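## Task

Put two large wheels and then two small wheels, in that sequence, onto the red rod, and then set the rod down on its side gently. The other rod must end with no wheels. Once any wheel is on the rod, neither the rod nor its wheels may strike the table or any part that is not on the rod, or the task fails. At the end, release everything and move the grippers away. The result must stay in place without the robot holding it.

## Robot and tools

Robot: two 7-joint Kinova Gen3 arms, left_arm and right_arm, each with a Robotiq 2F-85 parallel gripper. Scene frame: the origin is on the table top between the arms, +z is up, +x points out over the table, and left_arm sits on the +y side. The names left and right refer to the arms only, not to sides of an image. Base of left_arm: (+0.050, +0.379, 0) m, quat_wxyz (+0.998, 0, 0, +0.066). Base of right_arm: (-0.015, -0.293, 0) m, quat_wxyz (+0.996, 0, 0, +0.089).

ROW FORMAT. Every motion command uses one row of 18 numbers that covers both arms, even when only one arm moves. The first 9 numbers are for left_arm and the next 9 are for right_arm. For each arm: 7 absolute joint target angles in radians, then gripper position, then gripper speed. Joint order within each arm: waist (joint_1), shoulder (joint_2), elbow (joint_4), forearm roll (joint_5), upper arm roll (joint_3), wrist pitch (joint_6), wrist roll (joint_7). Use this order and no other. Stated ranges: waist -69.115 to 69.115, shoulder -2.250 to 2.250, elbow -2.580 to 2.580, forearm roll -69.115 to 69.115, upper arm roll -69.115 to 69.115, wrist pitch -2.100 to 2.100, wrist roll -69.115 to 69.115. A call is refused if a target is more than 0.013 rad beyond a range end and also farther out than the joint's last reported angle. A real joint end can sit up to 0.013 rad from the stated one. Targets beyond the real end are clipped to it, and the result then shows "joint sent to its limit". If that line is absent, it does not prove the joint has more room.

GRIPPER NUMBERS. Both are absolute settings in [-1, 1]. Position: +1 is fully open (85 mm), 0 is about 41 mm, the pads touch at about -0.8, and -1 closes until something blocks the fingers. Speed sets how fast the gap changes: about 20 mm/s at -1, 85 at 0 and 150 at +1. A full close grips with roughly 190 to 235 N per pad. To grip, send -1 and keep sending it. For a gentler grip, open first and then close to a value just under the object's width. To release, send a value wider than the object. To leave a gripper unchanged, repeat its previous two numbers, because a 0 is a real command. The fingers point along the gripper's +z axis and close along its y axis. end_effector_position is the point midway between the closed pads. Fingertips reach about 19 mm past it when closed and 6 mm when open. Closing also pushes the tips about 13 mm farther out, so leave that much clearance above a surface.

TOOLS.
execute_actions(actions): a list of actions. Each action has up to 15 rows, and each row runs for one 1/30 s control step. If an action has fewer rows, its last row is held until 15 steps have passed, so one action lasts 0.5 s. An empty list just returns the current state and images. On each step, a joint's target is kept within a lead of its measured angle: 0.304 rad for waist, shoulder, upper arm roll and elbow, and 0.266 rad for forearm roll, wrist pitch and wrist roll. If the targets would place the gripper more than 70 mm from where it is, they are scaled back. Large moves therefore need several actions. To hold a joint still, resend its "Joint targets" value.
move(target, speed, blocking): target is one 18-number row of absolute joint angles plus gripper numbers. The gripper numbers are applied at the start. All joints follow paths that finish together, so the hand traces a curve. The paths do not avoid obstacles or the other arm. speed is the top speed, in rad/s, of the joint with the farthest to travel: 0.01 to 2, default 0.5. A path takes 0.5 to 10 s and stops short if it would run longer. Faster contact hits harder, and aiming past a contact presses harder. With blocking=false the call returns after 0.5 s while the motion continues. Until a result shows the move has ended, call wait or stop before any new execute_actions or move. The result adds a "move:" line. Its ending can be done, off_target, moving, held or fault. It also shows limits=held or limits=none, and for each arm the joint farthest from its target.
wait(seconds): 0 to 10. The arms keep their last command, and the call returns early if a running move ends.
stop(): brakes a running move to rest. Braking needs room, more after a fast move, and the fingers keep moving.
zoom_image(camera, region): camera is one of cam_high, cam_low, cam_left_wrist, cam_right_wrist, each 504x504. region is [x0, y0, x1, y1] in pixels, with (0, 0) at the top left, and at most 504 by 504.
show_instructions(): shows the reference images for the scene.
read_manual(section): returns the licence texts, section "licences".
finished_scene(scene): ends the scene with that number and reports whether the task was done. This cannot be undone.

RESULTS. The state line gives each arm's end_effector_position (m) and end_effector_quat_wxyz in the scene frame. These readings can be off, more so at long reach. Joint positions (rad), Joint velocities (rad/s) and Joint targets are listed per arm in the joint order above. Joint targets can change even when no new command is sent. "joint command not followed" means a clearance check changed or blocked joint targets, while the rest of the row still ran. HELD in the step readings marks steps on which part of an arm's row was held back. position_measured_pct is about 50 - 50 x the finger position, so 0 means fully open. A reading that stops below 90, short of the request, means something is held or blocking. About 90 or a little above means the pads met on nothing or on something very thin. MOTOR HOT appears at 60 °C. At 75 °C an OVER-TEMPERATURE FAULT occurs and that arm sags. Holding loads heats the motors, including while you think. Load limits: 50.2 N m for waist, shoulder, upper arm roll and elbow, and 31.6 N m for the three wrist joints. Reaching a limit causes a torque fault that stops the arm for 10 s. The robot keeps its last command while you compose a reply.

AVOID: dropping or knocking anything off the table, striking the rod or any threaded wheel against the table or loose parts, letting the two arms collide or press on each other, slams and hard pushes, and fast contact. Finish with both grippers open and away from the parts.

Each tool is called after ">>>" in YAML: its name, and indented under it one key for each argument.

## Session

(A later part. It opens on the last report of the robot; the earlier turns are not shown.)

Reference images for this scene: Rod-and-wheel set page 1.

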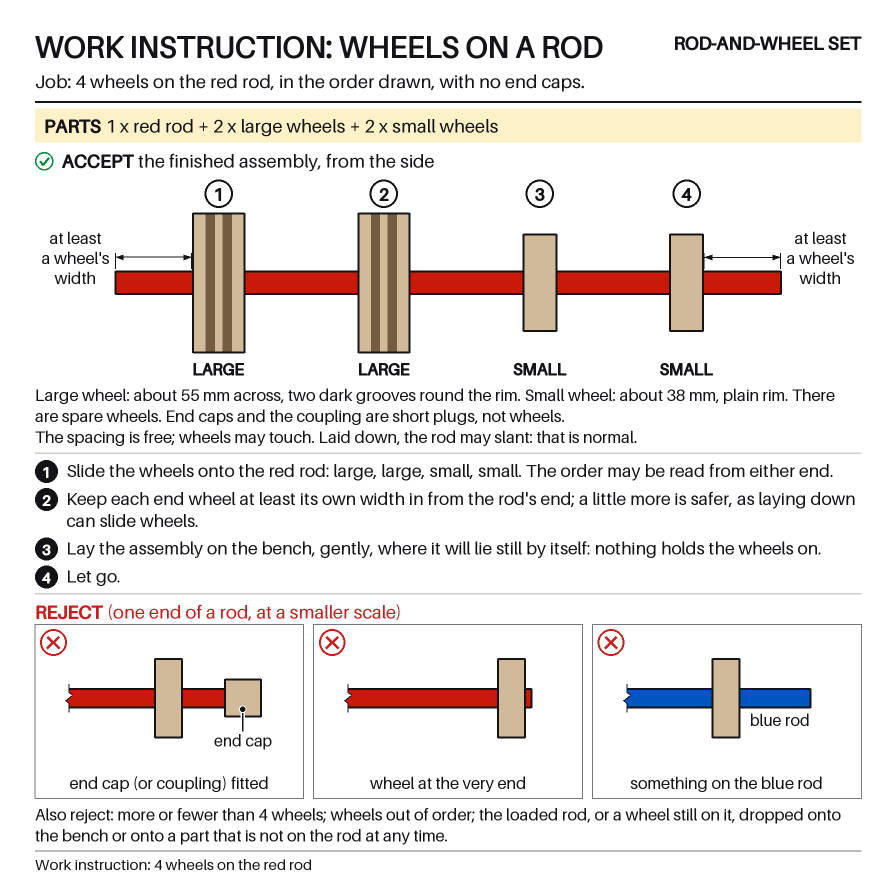

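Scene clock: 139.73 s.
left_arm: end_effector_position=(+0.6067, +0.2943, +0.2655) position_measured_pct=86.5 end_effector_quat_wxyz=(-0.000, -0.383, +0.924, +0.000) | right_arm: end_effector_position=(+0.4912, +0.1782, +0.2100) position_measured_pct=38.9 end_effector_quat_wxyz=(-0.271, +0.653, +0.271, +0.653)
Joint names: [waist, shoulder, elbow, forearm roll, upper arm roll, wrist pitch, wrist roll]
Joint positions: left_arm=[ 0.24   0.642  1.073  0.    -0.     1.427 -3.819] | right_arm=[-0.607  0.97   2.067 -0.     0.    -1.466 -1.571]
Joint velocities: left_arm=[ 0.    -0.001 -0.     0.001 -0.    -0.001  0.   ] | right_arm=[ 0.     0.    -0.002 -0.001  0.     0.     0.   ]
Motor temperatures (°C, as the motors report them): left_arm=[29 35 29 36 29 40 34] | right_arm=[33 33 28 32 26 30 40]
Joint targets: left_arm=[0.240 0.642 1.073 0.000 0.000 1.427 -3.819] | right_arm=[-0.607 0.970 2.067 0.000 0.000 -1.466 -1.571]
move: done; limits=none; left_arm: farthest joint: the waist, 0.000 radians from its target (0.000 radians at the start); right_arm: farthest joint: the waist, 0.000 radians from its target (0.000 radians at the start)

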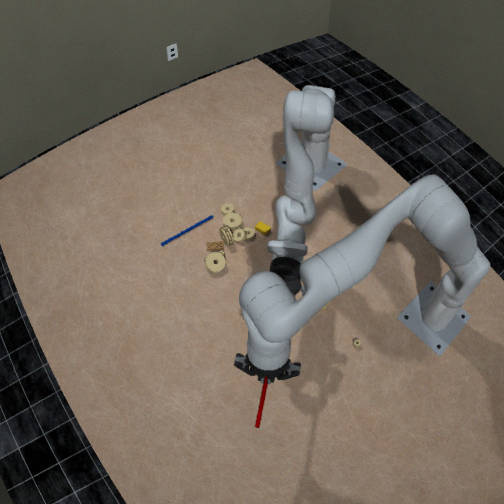

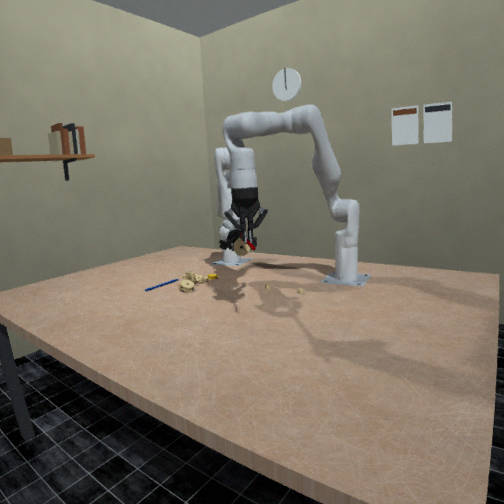

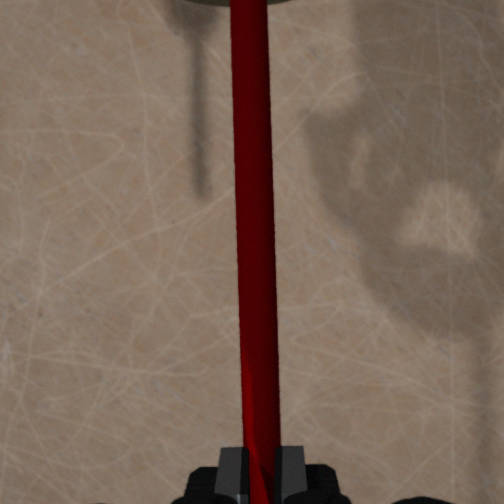

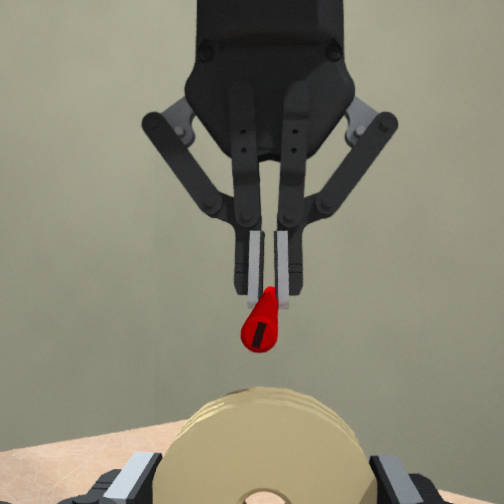

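>>> move:
  target: [0.2397,0.6416,1.0732,0,0,1.4268,-3.8192,-1,0, -0.608,0.9655,2.1475,0,0,-1.5422,-1.5708,-1,0]
  speed: 0.25

>>> move:
  target: [0.2397,0.6416,1.0732,0,0,1.4268,-3.8192,-1,0, -0.608,0.8459,2.1684,0,0,-1.4435,-1.5708,-1,0]
  speed: 0.2

>>> zoom_image:
  camera: "cam_right_wrist"
  region: [164, 380, 364, 504]

Scene clock: 151.80 s.
left_arm: end_effector_position=(+0.6067, +0.2943, +0.2655) position_measured_pct=86.5 end_effector_quat_wxyz=(-0.000, -0.383, +0.924, +0.000) | right_arm: end_effector_position=(+0.4731, +0.1610, +0.2100) position_measured_pct=38.9 end_effector_quat_wxyz=(-0.271, +0.653, +0.271, +0.653)
Joint names: [waist, shoulder, elbow, forearm roll, upper arm roll, wrist pitch, wrist roll]
Joint positions: left_arm=[ 0.24   0.642  1.073  0.    -0.     1.427 -3.819] | right_arm=[-0.608  0.966  2.147  0.    -0.    -1.542 -1.571]
Joint velocities: left_arm=[-0.001  0.001  0.    -0.001  0.    -0.     0.   ] | right_arm=[-0. -0.  0. -0. -0. -0. -0.]
Motor temperatures (°C, as the motors report them): left_arm=[29 35 29 36 29 40 34] | right_arm=[33 33 28 32 26 30 40]
Joint targets: left_arm=[0.240 0.642 1.073 0.000 0.000 1.427 -3.819] | right_arm=[-0.608 0.966 2.147 0.000 0.000 -1.542 -1.571]
move: done; limits=none; left_arm: farthest joint: the waist, 0.000 radians from its target (0.000 radians at the start); right_arm: farthest joint: the waist, 0.000 radians from its target (0.001 radians at the start)

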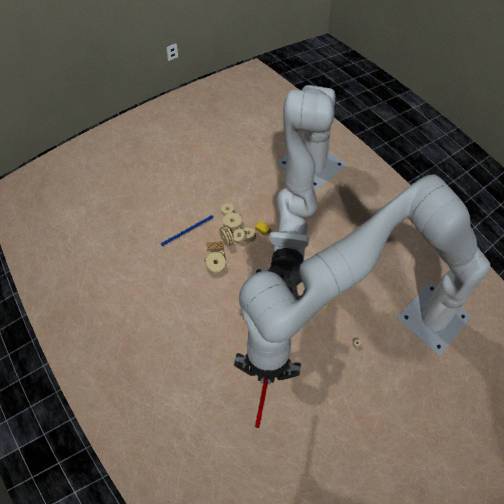

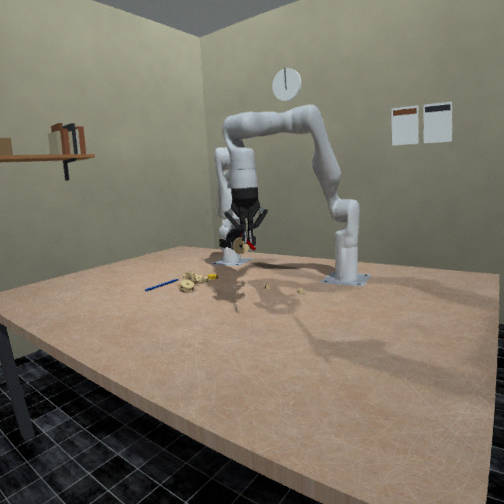

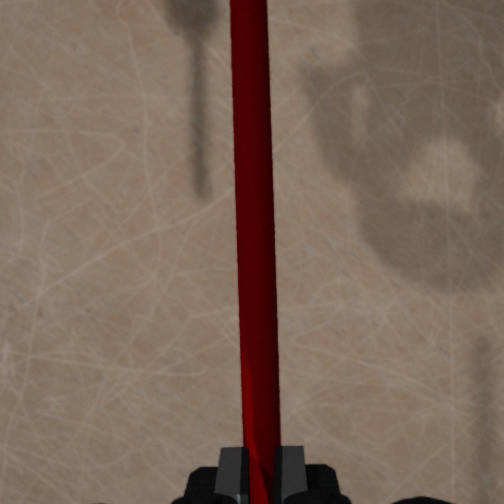

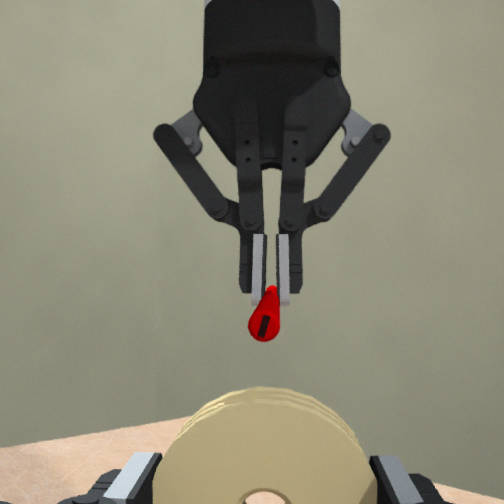

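Scene clock: 152.83 s.
left_arm: end_effector_position=(+0.6067, +0.2943, +0.2655) position_measured_pct=86.5 end_effector_quat_wxyz=(-0.000, -0.383, +0.924, +0.000) | right_arm: end_effector_position=(+0.4730, +0.1610, +0.2518) position_measured_pct=38.9 end_effector_quat_wxyz=(-0.271, +0.653, +0.271, +0.653)
Joint names: [waist, shoulder, elbow, forearm roll, upper arm roll, wrist pitch, wrist roll]
Joint positions: left_arm=[ 0.24   0.642  1.073  0.     0.     1.427 -3.819] | right_arm=[-0.608  0.846  2.168 -0.     0.    -1.444 -1.571]
Joint velocities: left_arm=[-0.001  0.     0.001  0.001 -0.     0.001 -0.   ] | right_arm=[ 0.    -0.002  0.     0.     0.     0.     0.   ]
Motor temperatures (°C, as the motors report them): left_arm=[29 35 29 36 29 40 34] | right_arm=[33 33 28 32 26 30 40]
Joint targets: left_arm=[0.240 0.642 1.073 0.000 0.000 1.427 -3.819] | right_arm=[-0.608 0.846 2.168 0.000 0.000 -1.443 -1.571]
move: done; limits=none; left_arm: farthest joint: the waist, 0.000 radians from its target (0.000 radians at the start); right_arm: farthest joint: the waist, 0.000 radians from its target (0.000 radians at the start)

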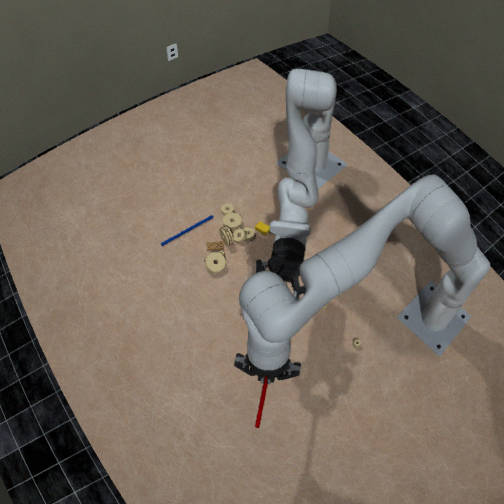

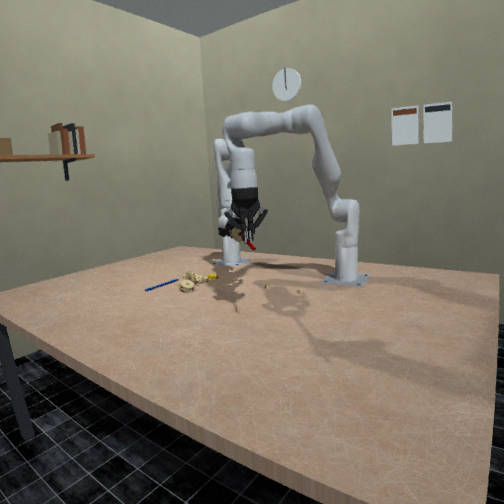

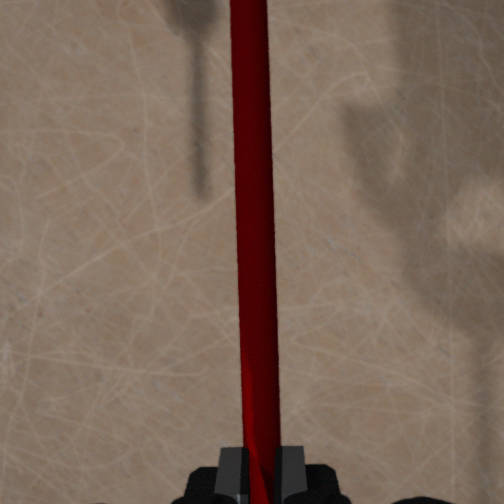

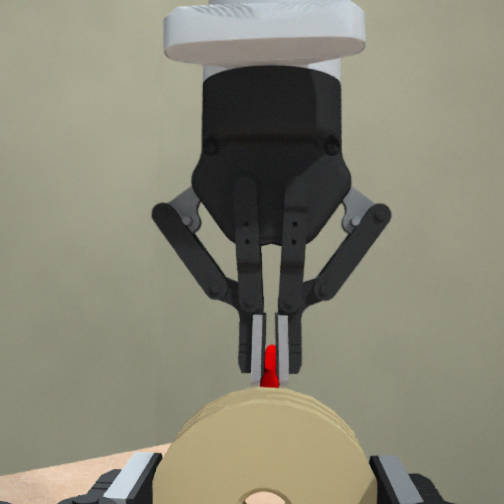

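Region (164, 380, 364, 504) of cam_right_wrist's 504x504 image, scaled by 2.520; it fills the top 312 rows of this view, and the rest is white.

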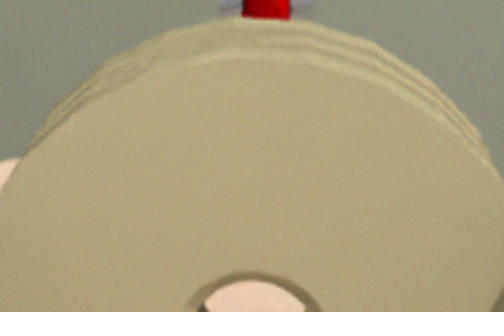

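>>> move:
  target: [0.2397,0.6416,1.0732,0,0,1.4268,-3.8192,-1,0, -0.608,0.8556,2.1025,0,0,-1.3873,-1.5708,-1,0]
  speed: 0.08

>>> zoom_image:
  camera: "cam_right_wrist"
  region: [164, 380, 364, 504]

Scene clock: 157.63 s.
left_arm: end_effector_position=(+0.6067, +0.2943, +0.2655) position_measured_pct=86.5 end_effector_quat_wxyz=(-0.000, -0.383, +0.924, +0.000) | right_arm: end_effector_position=(+0.4872, +0.1752, +0.2517) position_measured_pct=38.9 end_effector_quat_wxyz=(-0.271, +0.653, +0.271, +0.653)
Joint names: [waist, shoulder, elbow, forearm roll, upper arm roll, wrist pitch, wrist roll]
Joint positions: left_arm=[ 0.24   0.642  1.073  0.     0.     1.427 -3.819] | right_arm=[-0.608  0.856  2.103 -0.     0.    -1.387 -1.571]
Joint velocities: left_arm=[-0.    -0.    -0.     0.002 -0.     0.    -0.   ] | right_arm=[-0.     0.    -0.    -0.001  0.     0.    -0.   ]
Motor temperatures (°C, as the motors report them): left_arm=[29 35 29 36 29 40 34] | right_arm=[33 33 28 32 26 30 40]
Joint targets: left_arm=[0.240 0.642 1.073 0.000 0.000 1.427 -3.819] | right_arm=[-0.608 0.856 2.103 0.000 0.000 -1.387 -1.571]
move: done; limits=none; left_arm: farthest joint: the waist, 0.000 radians from its target (0.000 radians at the start); right_arm: farthest joint: the waist, 0.000 radians from its target (0.000 radians at the start)

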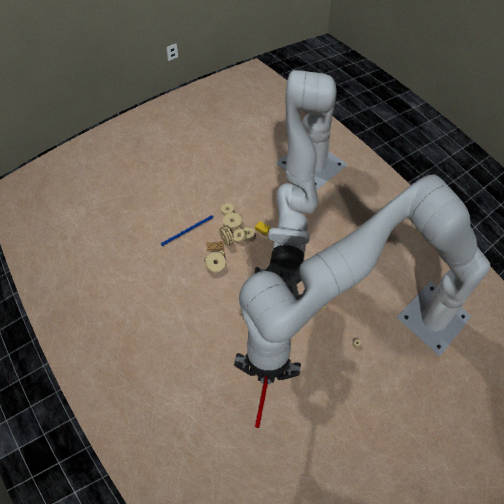

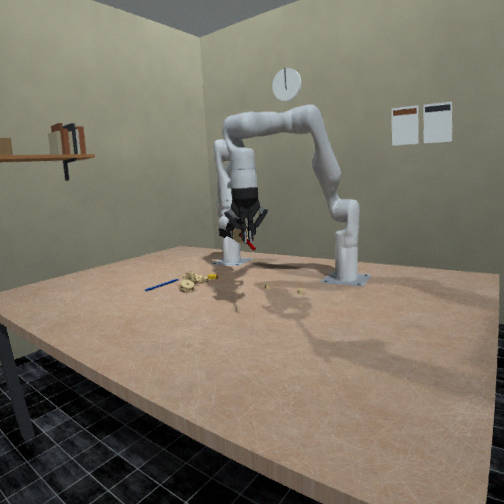

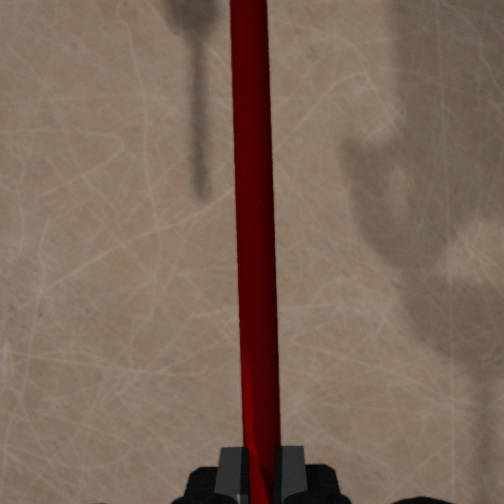

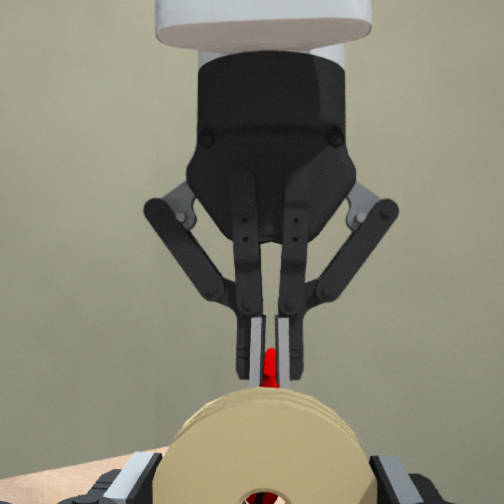

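Region (164, 380, 364, 504) of cam_right_wrist's 504x504 image, scaled by 2.520; it fills the top 312 rows of this view, and the rest is white.

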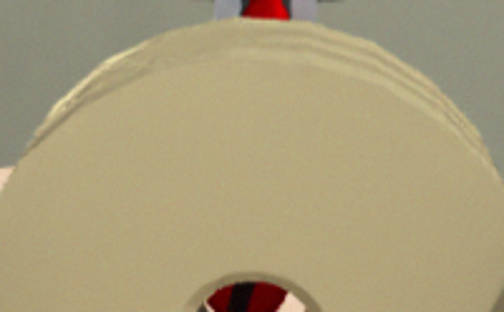

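>>> move:
  target: [0.2397,0.6416,1.0732,0,0,1.4268,-3.8192,-1,0, -0.6092,0.8629,2.0530,0,0,-1.3451,-1.5708,-1,0]
  speed: 0.07

>>> zoom_image:
  camera: "cam_right_wrist"
  region: [164, 380, 364, 504]

Scene clock: 160.40 s.
left_arm: end_effector_position=(+0.6067, +0.2943, +0.2655) position_measured_pct=86.5 end_effector_quat_wxyz=(-0.000, -0.383, +0.924, +0.000) | right_arm: end_effector_position=(+0.4973, +0.1864, +0.2520) position_measured_pct=38.9 end_effector_quat_wxyz=(-0.271, +0.653, +0.271, +0.653)
Joint names: [waist, shoulder, elbow, forearm roll, upper arm roll, wrist pitch, wrist roll]
Joint positions: left_arm=[ 0.24   0.642  1.073  0.    -0.     1.427 -3.819] | right_arm=[-0.609  0.863  2.053 -0.    -0.    -1.345 -1.571]
Joint velocities: left_arm=[-0.001  0.001 -0.001 -0.    -0.001 -0.     0.   ] | right_arm=[-0.  0.  0. -0.  0.  0.  0.]
Motor temperatures (°C, as the motors report them): left_arm=[29 35 29 36 29 40 34] | right_arm=[33 33 28 32 26 30 40]
Joint targets: left_arm=[0.240 0.642 1.073 0.000 0.000 1.427 -3.819] | right_arm=[-0.609 0.863 2.053 0.000 0.000 -1.345 -1.571]
move: done; limits=none; left_arm: farthest joint: the waist, 0.000 radians from its target (0.000 radians at the start); right_arm: farthest joint: the waist, 0.000 radians from its target (0.001 radians at the start)

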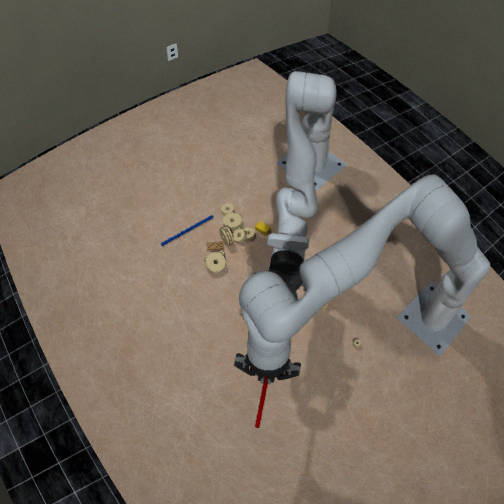

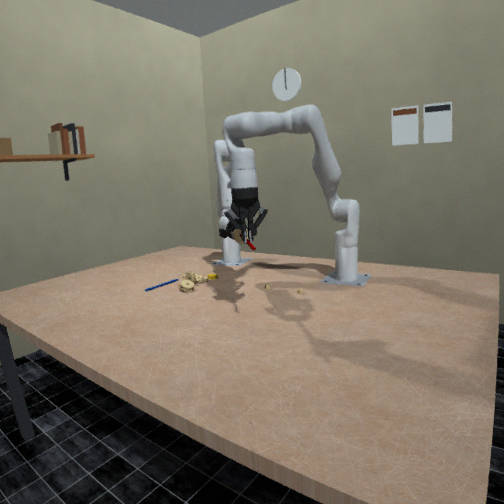

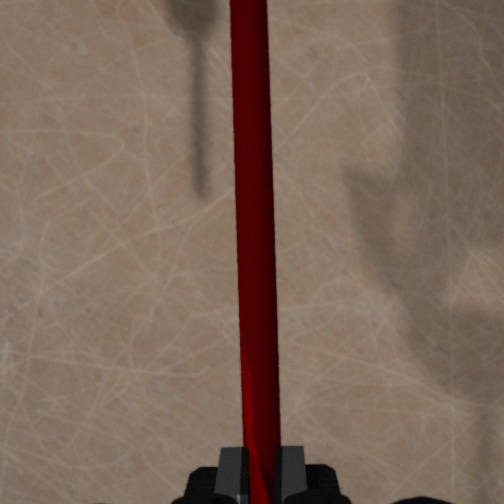

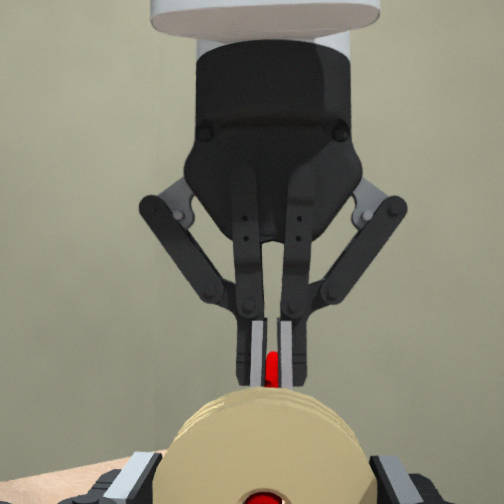

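Region (164, 380, 364, 504) of cam_right_wrist's 504x504 image, scaled by 2.520; it fills the top 312 rows of this view, and the rest is white.

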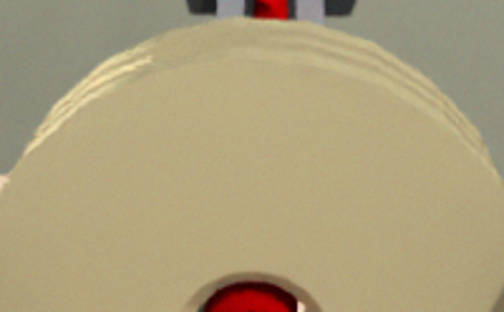

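>>> move:
  target: [0.2397,0.6416,1.0732,0,0,1.4268,-3.8192,-1,0, -0.6092,0.8875,1.9347,0,0,-1.2514,-1.5708,-1,0]
  speed: 0.1

>>> move:
  target: [0.2397,0.6416,1.0732,0,0,1.4268,-3.8192,-1,0, -0.6092,0.8875,1.9347,0,0,-1.2514,-1.5708,0.6,-0.3]

>>> move:
  target: [0.2397,0.6416,1.0732,0,0,1.4268,-3.8192,-1,0, -0.6092,0.8459,2.1684,0,0,-1.4435,-1.5708,0.6,-0.3]
  speed: 0.3

Scene clock: 166.93 s.
left_arm: end_effector_position=(+0.6067, +0.2943, +0.2655) position_measured_pct=86.5 end_effector_quat_wxyz=(-0.000, -0.383, +0.924, +0.000) | right_arm: end_effector_position=(+0.5219, +0.2113, +0.2521) position_measured_pct=38.9 end_effector_quat_wxyz=(-0.271, +0.653, +0.271, +0.653)
Joint names: [waist, shoulder, elbow, forearm roll, upper arm roll, wrist pitch, wrist roll]
Joint positions: left_arm=[ 0.24   0.642  1.073  0.    -0.     1.427 -3.819] | right_arm=[-0.609  0.887  1.935 -0.    -0.    -1.251 -1.571]
Joint velocities: left_arm=[-0.001 -0.001 -0.001 -0.     0.     0.001 -0.   ] | right_arm=[ 0.     0.001 -0.    -0.    -0.     0.     0.   ]
Motor temperatures (°C, as the motors report them): left_arm=[29 35 29 36 29 40 34] | right_arm=[33 33 28 32 26 30 40]
Joint targets: left_arm=[0.240 0.642 1.073 0.000 0.000 1.427 -3.819] | right_arm=[-0.609 0.887 1.935 0.000 0.000 -1.251 -1.571]
move: done; limits=none; left_arm: farthest joint: the waist, 0.000 radians from its target (0.000 radians at the start); right_arm: farthest joint: the waist, 0.000 radians from its target (0.000 radians at the start)

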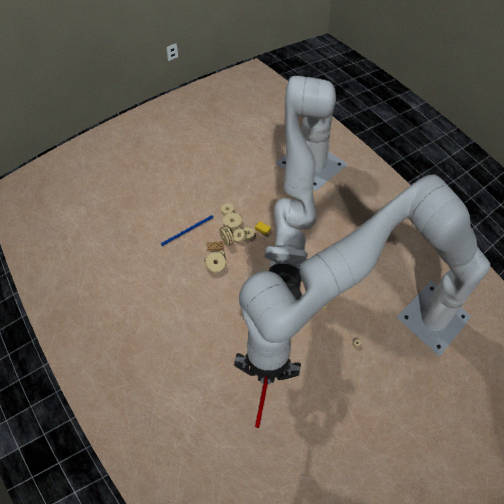

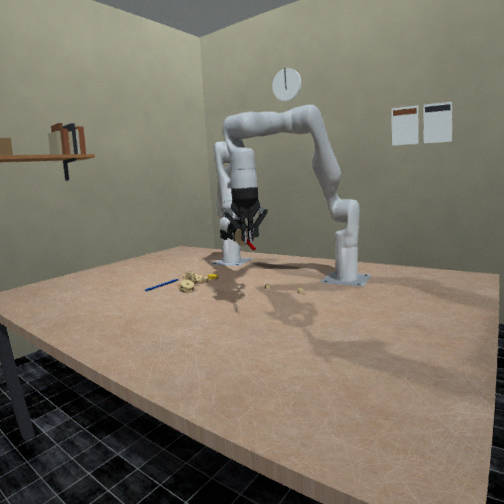

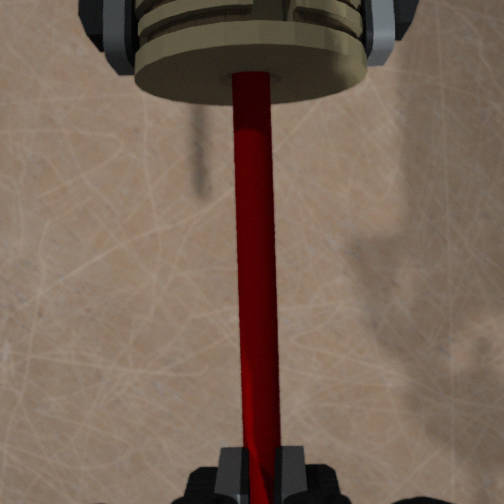

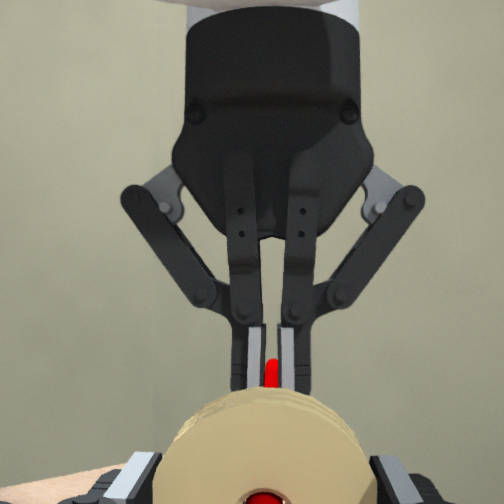

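Scene clock: 167.63 s.
left_arm: end_effector_position=(+0.6067, +0.2943, +0.2654) position_measured_pct=86.5 end_effector_quat_wxyz=(-0.000, -0.383, +0.924, +0.000) | right_arm: end_effector_position=(+0.5220, +0.2113, +0.2520) position_measured_pct=19.8 end_effector_quat_wxyz=(-0.271, +0.653, +0.271, +0.653)
Joint names: [waist, shoulder, elbow, forearm roll, upper arm roll, wrist pitch, wrist roll]
Joint positions: left_arm=[ 0.24   0.642  1.073 -0.    -0.     1.427 -3.819] | right_arm=[-0.609  0.887  1.935 -0.     0.    -1.251 -1.571]
Joint velocities: left_arm=[ 0.     0.    -0.    -0.001 -0.    -0.     0.   ] | right_arm=[ 0.  0.  0. -0.  0. -0. -0.]
Motor temperatures (°C, as the motors report them): left_arm=[29 35 29 36 29 40 34] | right_arm=[33 33 28 32 26 30 40]
Joint targets: left_arm=[0.240 0.642 1.073 0.000 0.000 1.427 -3.819] | right_arm=[-0.609 0.887 1.935 0.000 0.000 -1.251 -1.571]
move: done; limits=none; left_arm: farthest joint: the waist, 0.000 radians from its target (0.000 radians at the start); right_arm: farthest joint: the waist, 0.000 radians from its target (0.000 radians at the start)

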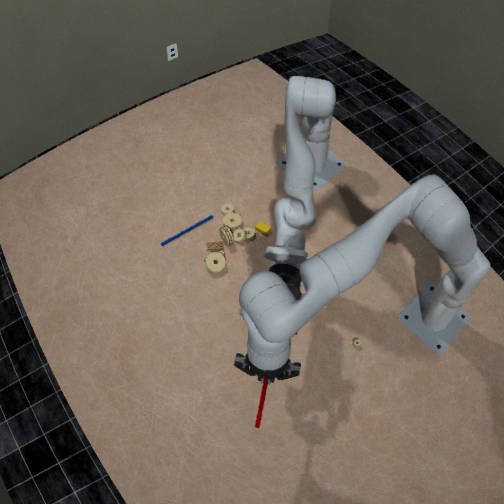

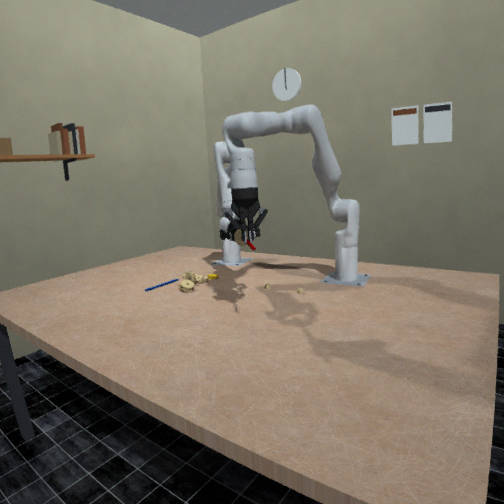

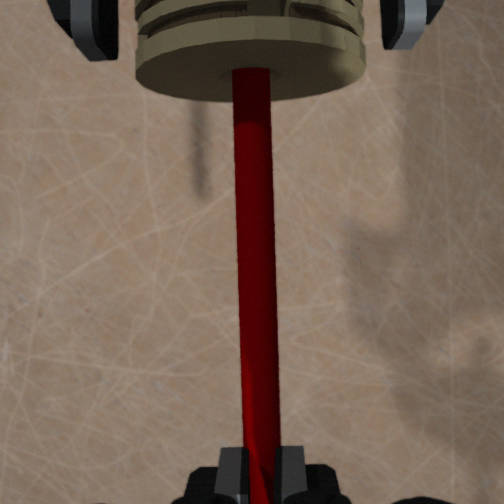

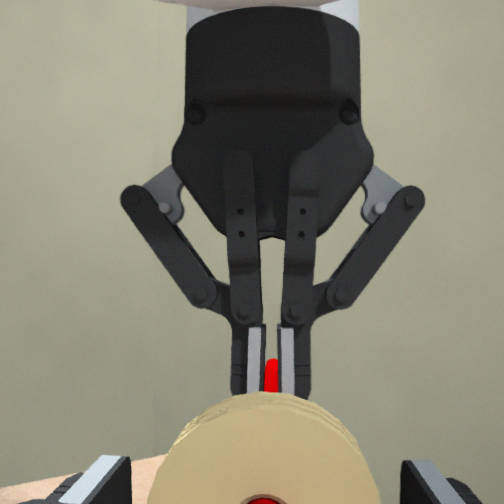

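Scene clock: 168.83 s.
left_arm: end_effector_position=(+0.6067, +0.2943, +0.2654) position_measured_pct=86.5 end_effector_quat_wxyz=(-0.000, -0.383, +0.924, +0.000) | right_arm: end_effector_position=(+0.4725, +0.1615, +0.2519) position_measured_pct=19.8 end_effector_quat_wxyz=(-0.271, +0.653, +0.271, +0.653)
Joint names: [waist, shoulder, elbow, forearm roll, upper arm roll, wrist pitch, wrist roll]
Joint positions: left_arm=[ 0.24   0.642  1.073 -0.    -0.     1.427 -3.819] | right_arm=[-0.609  0.846  2.168  0.    -0.    -1.443 -1.571]
Joint velocities: left_arm=[-0.001  0.    -0.    -0.    -0.     0.001  0.   ] | right_arm=[-0.    -0.001  0.    -0.    -0.    -0.    -0.   ]
Motor temperatures (°C, as the motors report them): left_arm=[29 35 29 36 29 40 34] | right_arm=[33 33 28 32 26 30 40]
Joint targets: left_arm=[0.240 0.642 1.073 0.000 0.000 1.427 -3.819] | right_arm=[-0.609 0.846 2.168 0.000 0.000 -1.443 -1.571]
move: done; limits=none; left_arm: farthest joint: the waist, 0.000 radians from its target (0.000 radians at the start); right_arm: farthest joint: the waist, 0.000 radians from its target (0.000 radians at the start)

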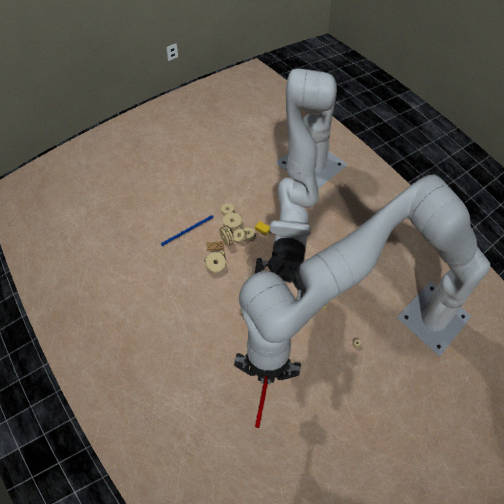

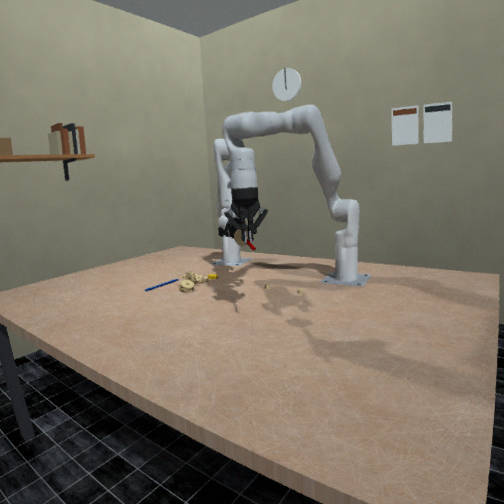

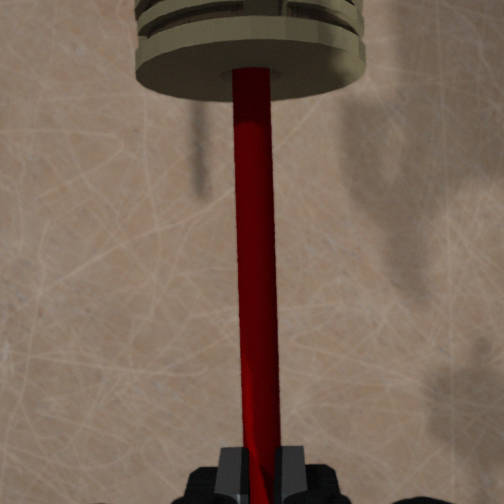

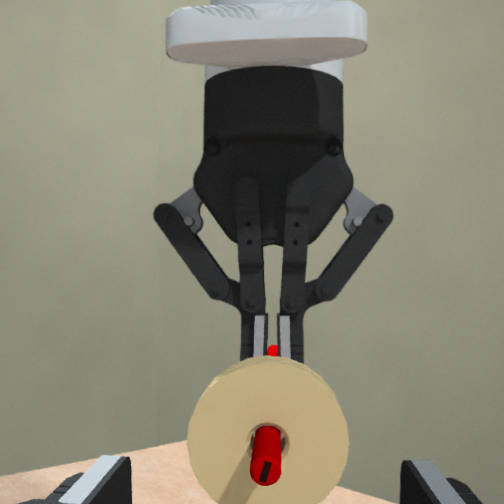

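>>> move:
  target: [0.2397,0.6416,1.0732,0,0,1.4268,-3.8192,-1,0, -0.0662,0.3684,2.0049,0,0,0.7683,-0.394,0.5,0]
  speed: 1.0

>>> move:
  target: [0.2397,0.6416,1.0732,0,0,1.4268,-3.8192,-1,0, -0.0662,0.5393,2.0935,0,0,0.5088,-0.394,0.5,0]
  speed: 0.4

Scene clock: 190.03 s.
left_arm: end_effector_position=(+0.6067, +0.2943, +0.2654) position_measured_pct=86.5 end_effector_quat_wxyz=(-0.000, -0.383, +0.924, +0.000) | right_arm: end_effector_position=(+0.3499, -0.2275, +0.1399) position_measured_pct=25.0 end_effector_quat_wxyz=(-0.000, +0.758, +0.653, -0.000)
Joint names: [waist, shoulder, elbow, forearm roll, upper arm roll, wrist pitch, wrist roll]
Joint positions: left_arm=[ 0.24   0.642  1.073 -0.    -0.     1.427 -3.819] | right_arm=[-0.066  0.369  2.005  0.     0.     0.768 -0.394]
Joint velocities: left_arm=[-0.    -0.001  0.     0.001  0.001 -0.     0.   ] | right_arm=[ 0.003 -0.002  0.     0.    -0.     0.     0.   ]
Motor temperatures (°C, as the motors report them): left_arm=[29 35 29 36 29 40 34] | right_arm=[33 33 28 32 26 30 40]
Joint targets: left_arm=[0.240 0.642 1.073 0.000 0.000 1.427 -3.819] | right_arm=[-0.066 0.368 2.005 0.000 0.000 0.768 -0.394]
move: done; limits=none; left_arm: farthest joint: the waist, 0.000 radians from its target (0.000 radians at the start); right_arm: farthest joint: the waist, 0.000 radians from its target (0.543 radians at the start)

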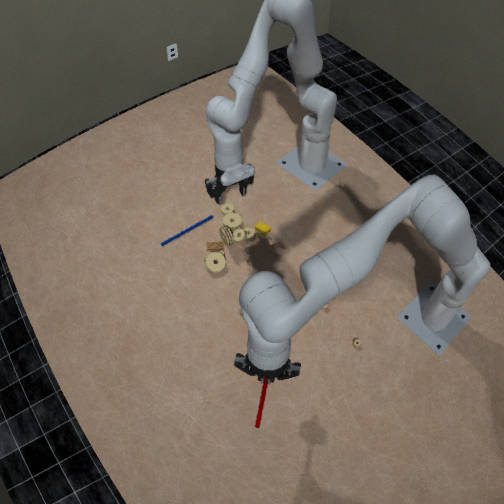

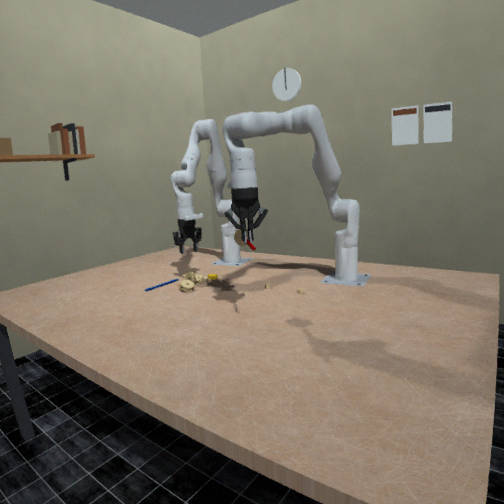

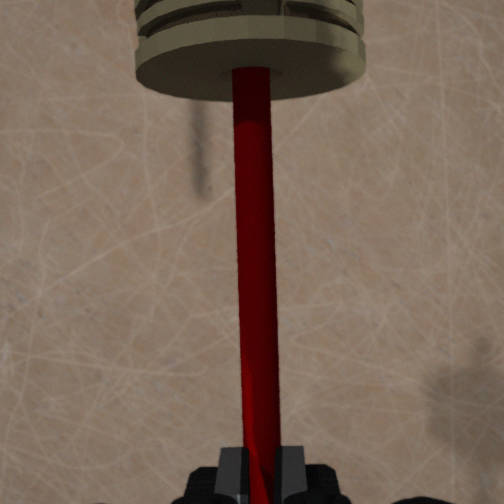

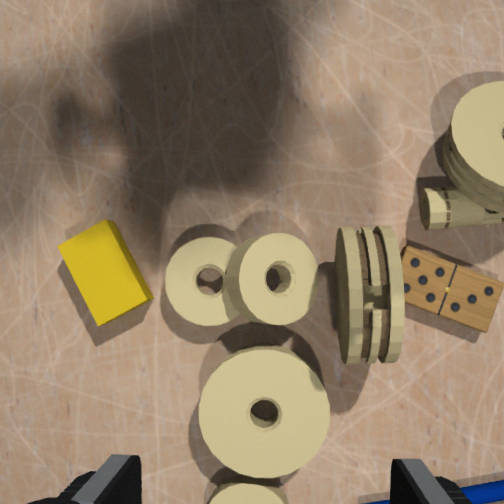

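Scene clock: 191.13 s.
left_arm: end_effector_position=(+0.6067, +0.2943, +0.2654) position_measured_pct=86.5 end_effector_quat_wxyz=(-0.000, -0.383, +0.924, +0.000) | right_arm: end_effector_position=(+0.3493, -0.2277, +0.0601) position_measured_pct=25.0 end_effector_quat_wxyz=(+0.000, +0.758, +0.652, +0.000)
Joint names: [waist, shoulder, elbow, forearm roll, upper arm roll, wrist pitch, wrist roll]
Joint positions: left_arm=[ 0.24   0.642  1.073 -0.    -0.     1.427 -3.819] | right_arm=[-0.066  0.539  2.094 -0.     0.     0.509 -0.394]
Joint velocities: left_arm=[ 0.     0.     0.    -0.001 -0.    -0.     0.   ] | right_arm=[-0.     0.003  0.    -0.     0.    -0.     0.   ]
Motor temperatures (°C, as the motors report them): left_arm=[29 35 29 36 29 40 34] | right_arm=[33 33 28 32 26 30 40]
Joint targets: left_arm=[0.240 0.642 1.073 0.000 0.000 1.427 -3.819] | right_arm=[-0.066 0.539 2.094 0.000 0.000 0.509 -0.394]
move: done; limits=none; left_arm: farthest joint: the waist, 0.000 radians from its target (0.000 radians at the start); right_arm: farthest joint: the waist, 0.000 radians from its target (0.000 radians at the start)

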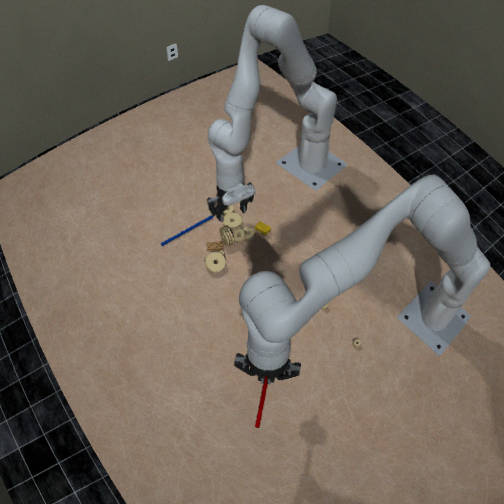

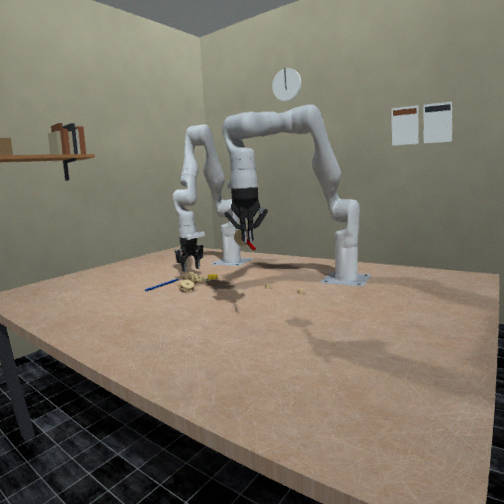

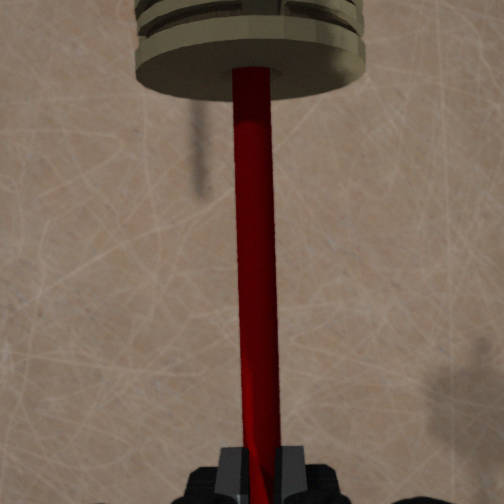

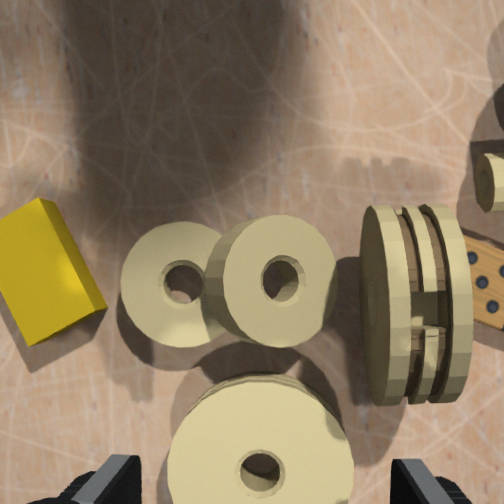

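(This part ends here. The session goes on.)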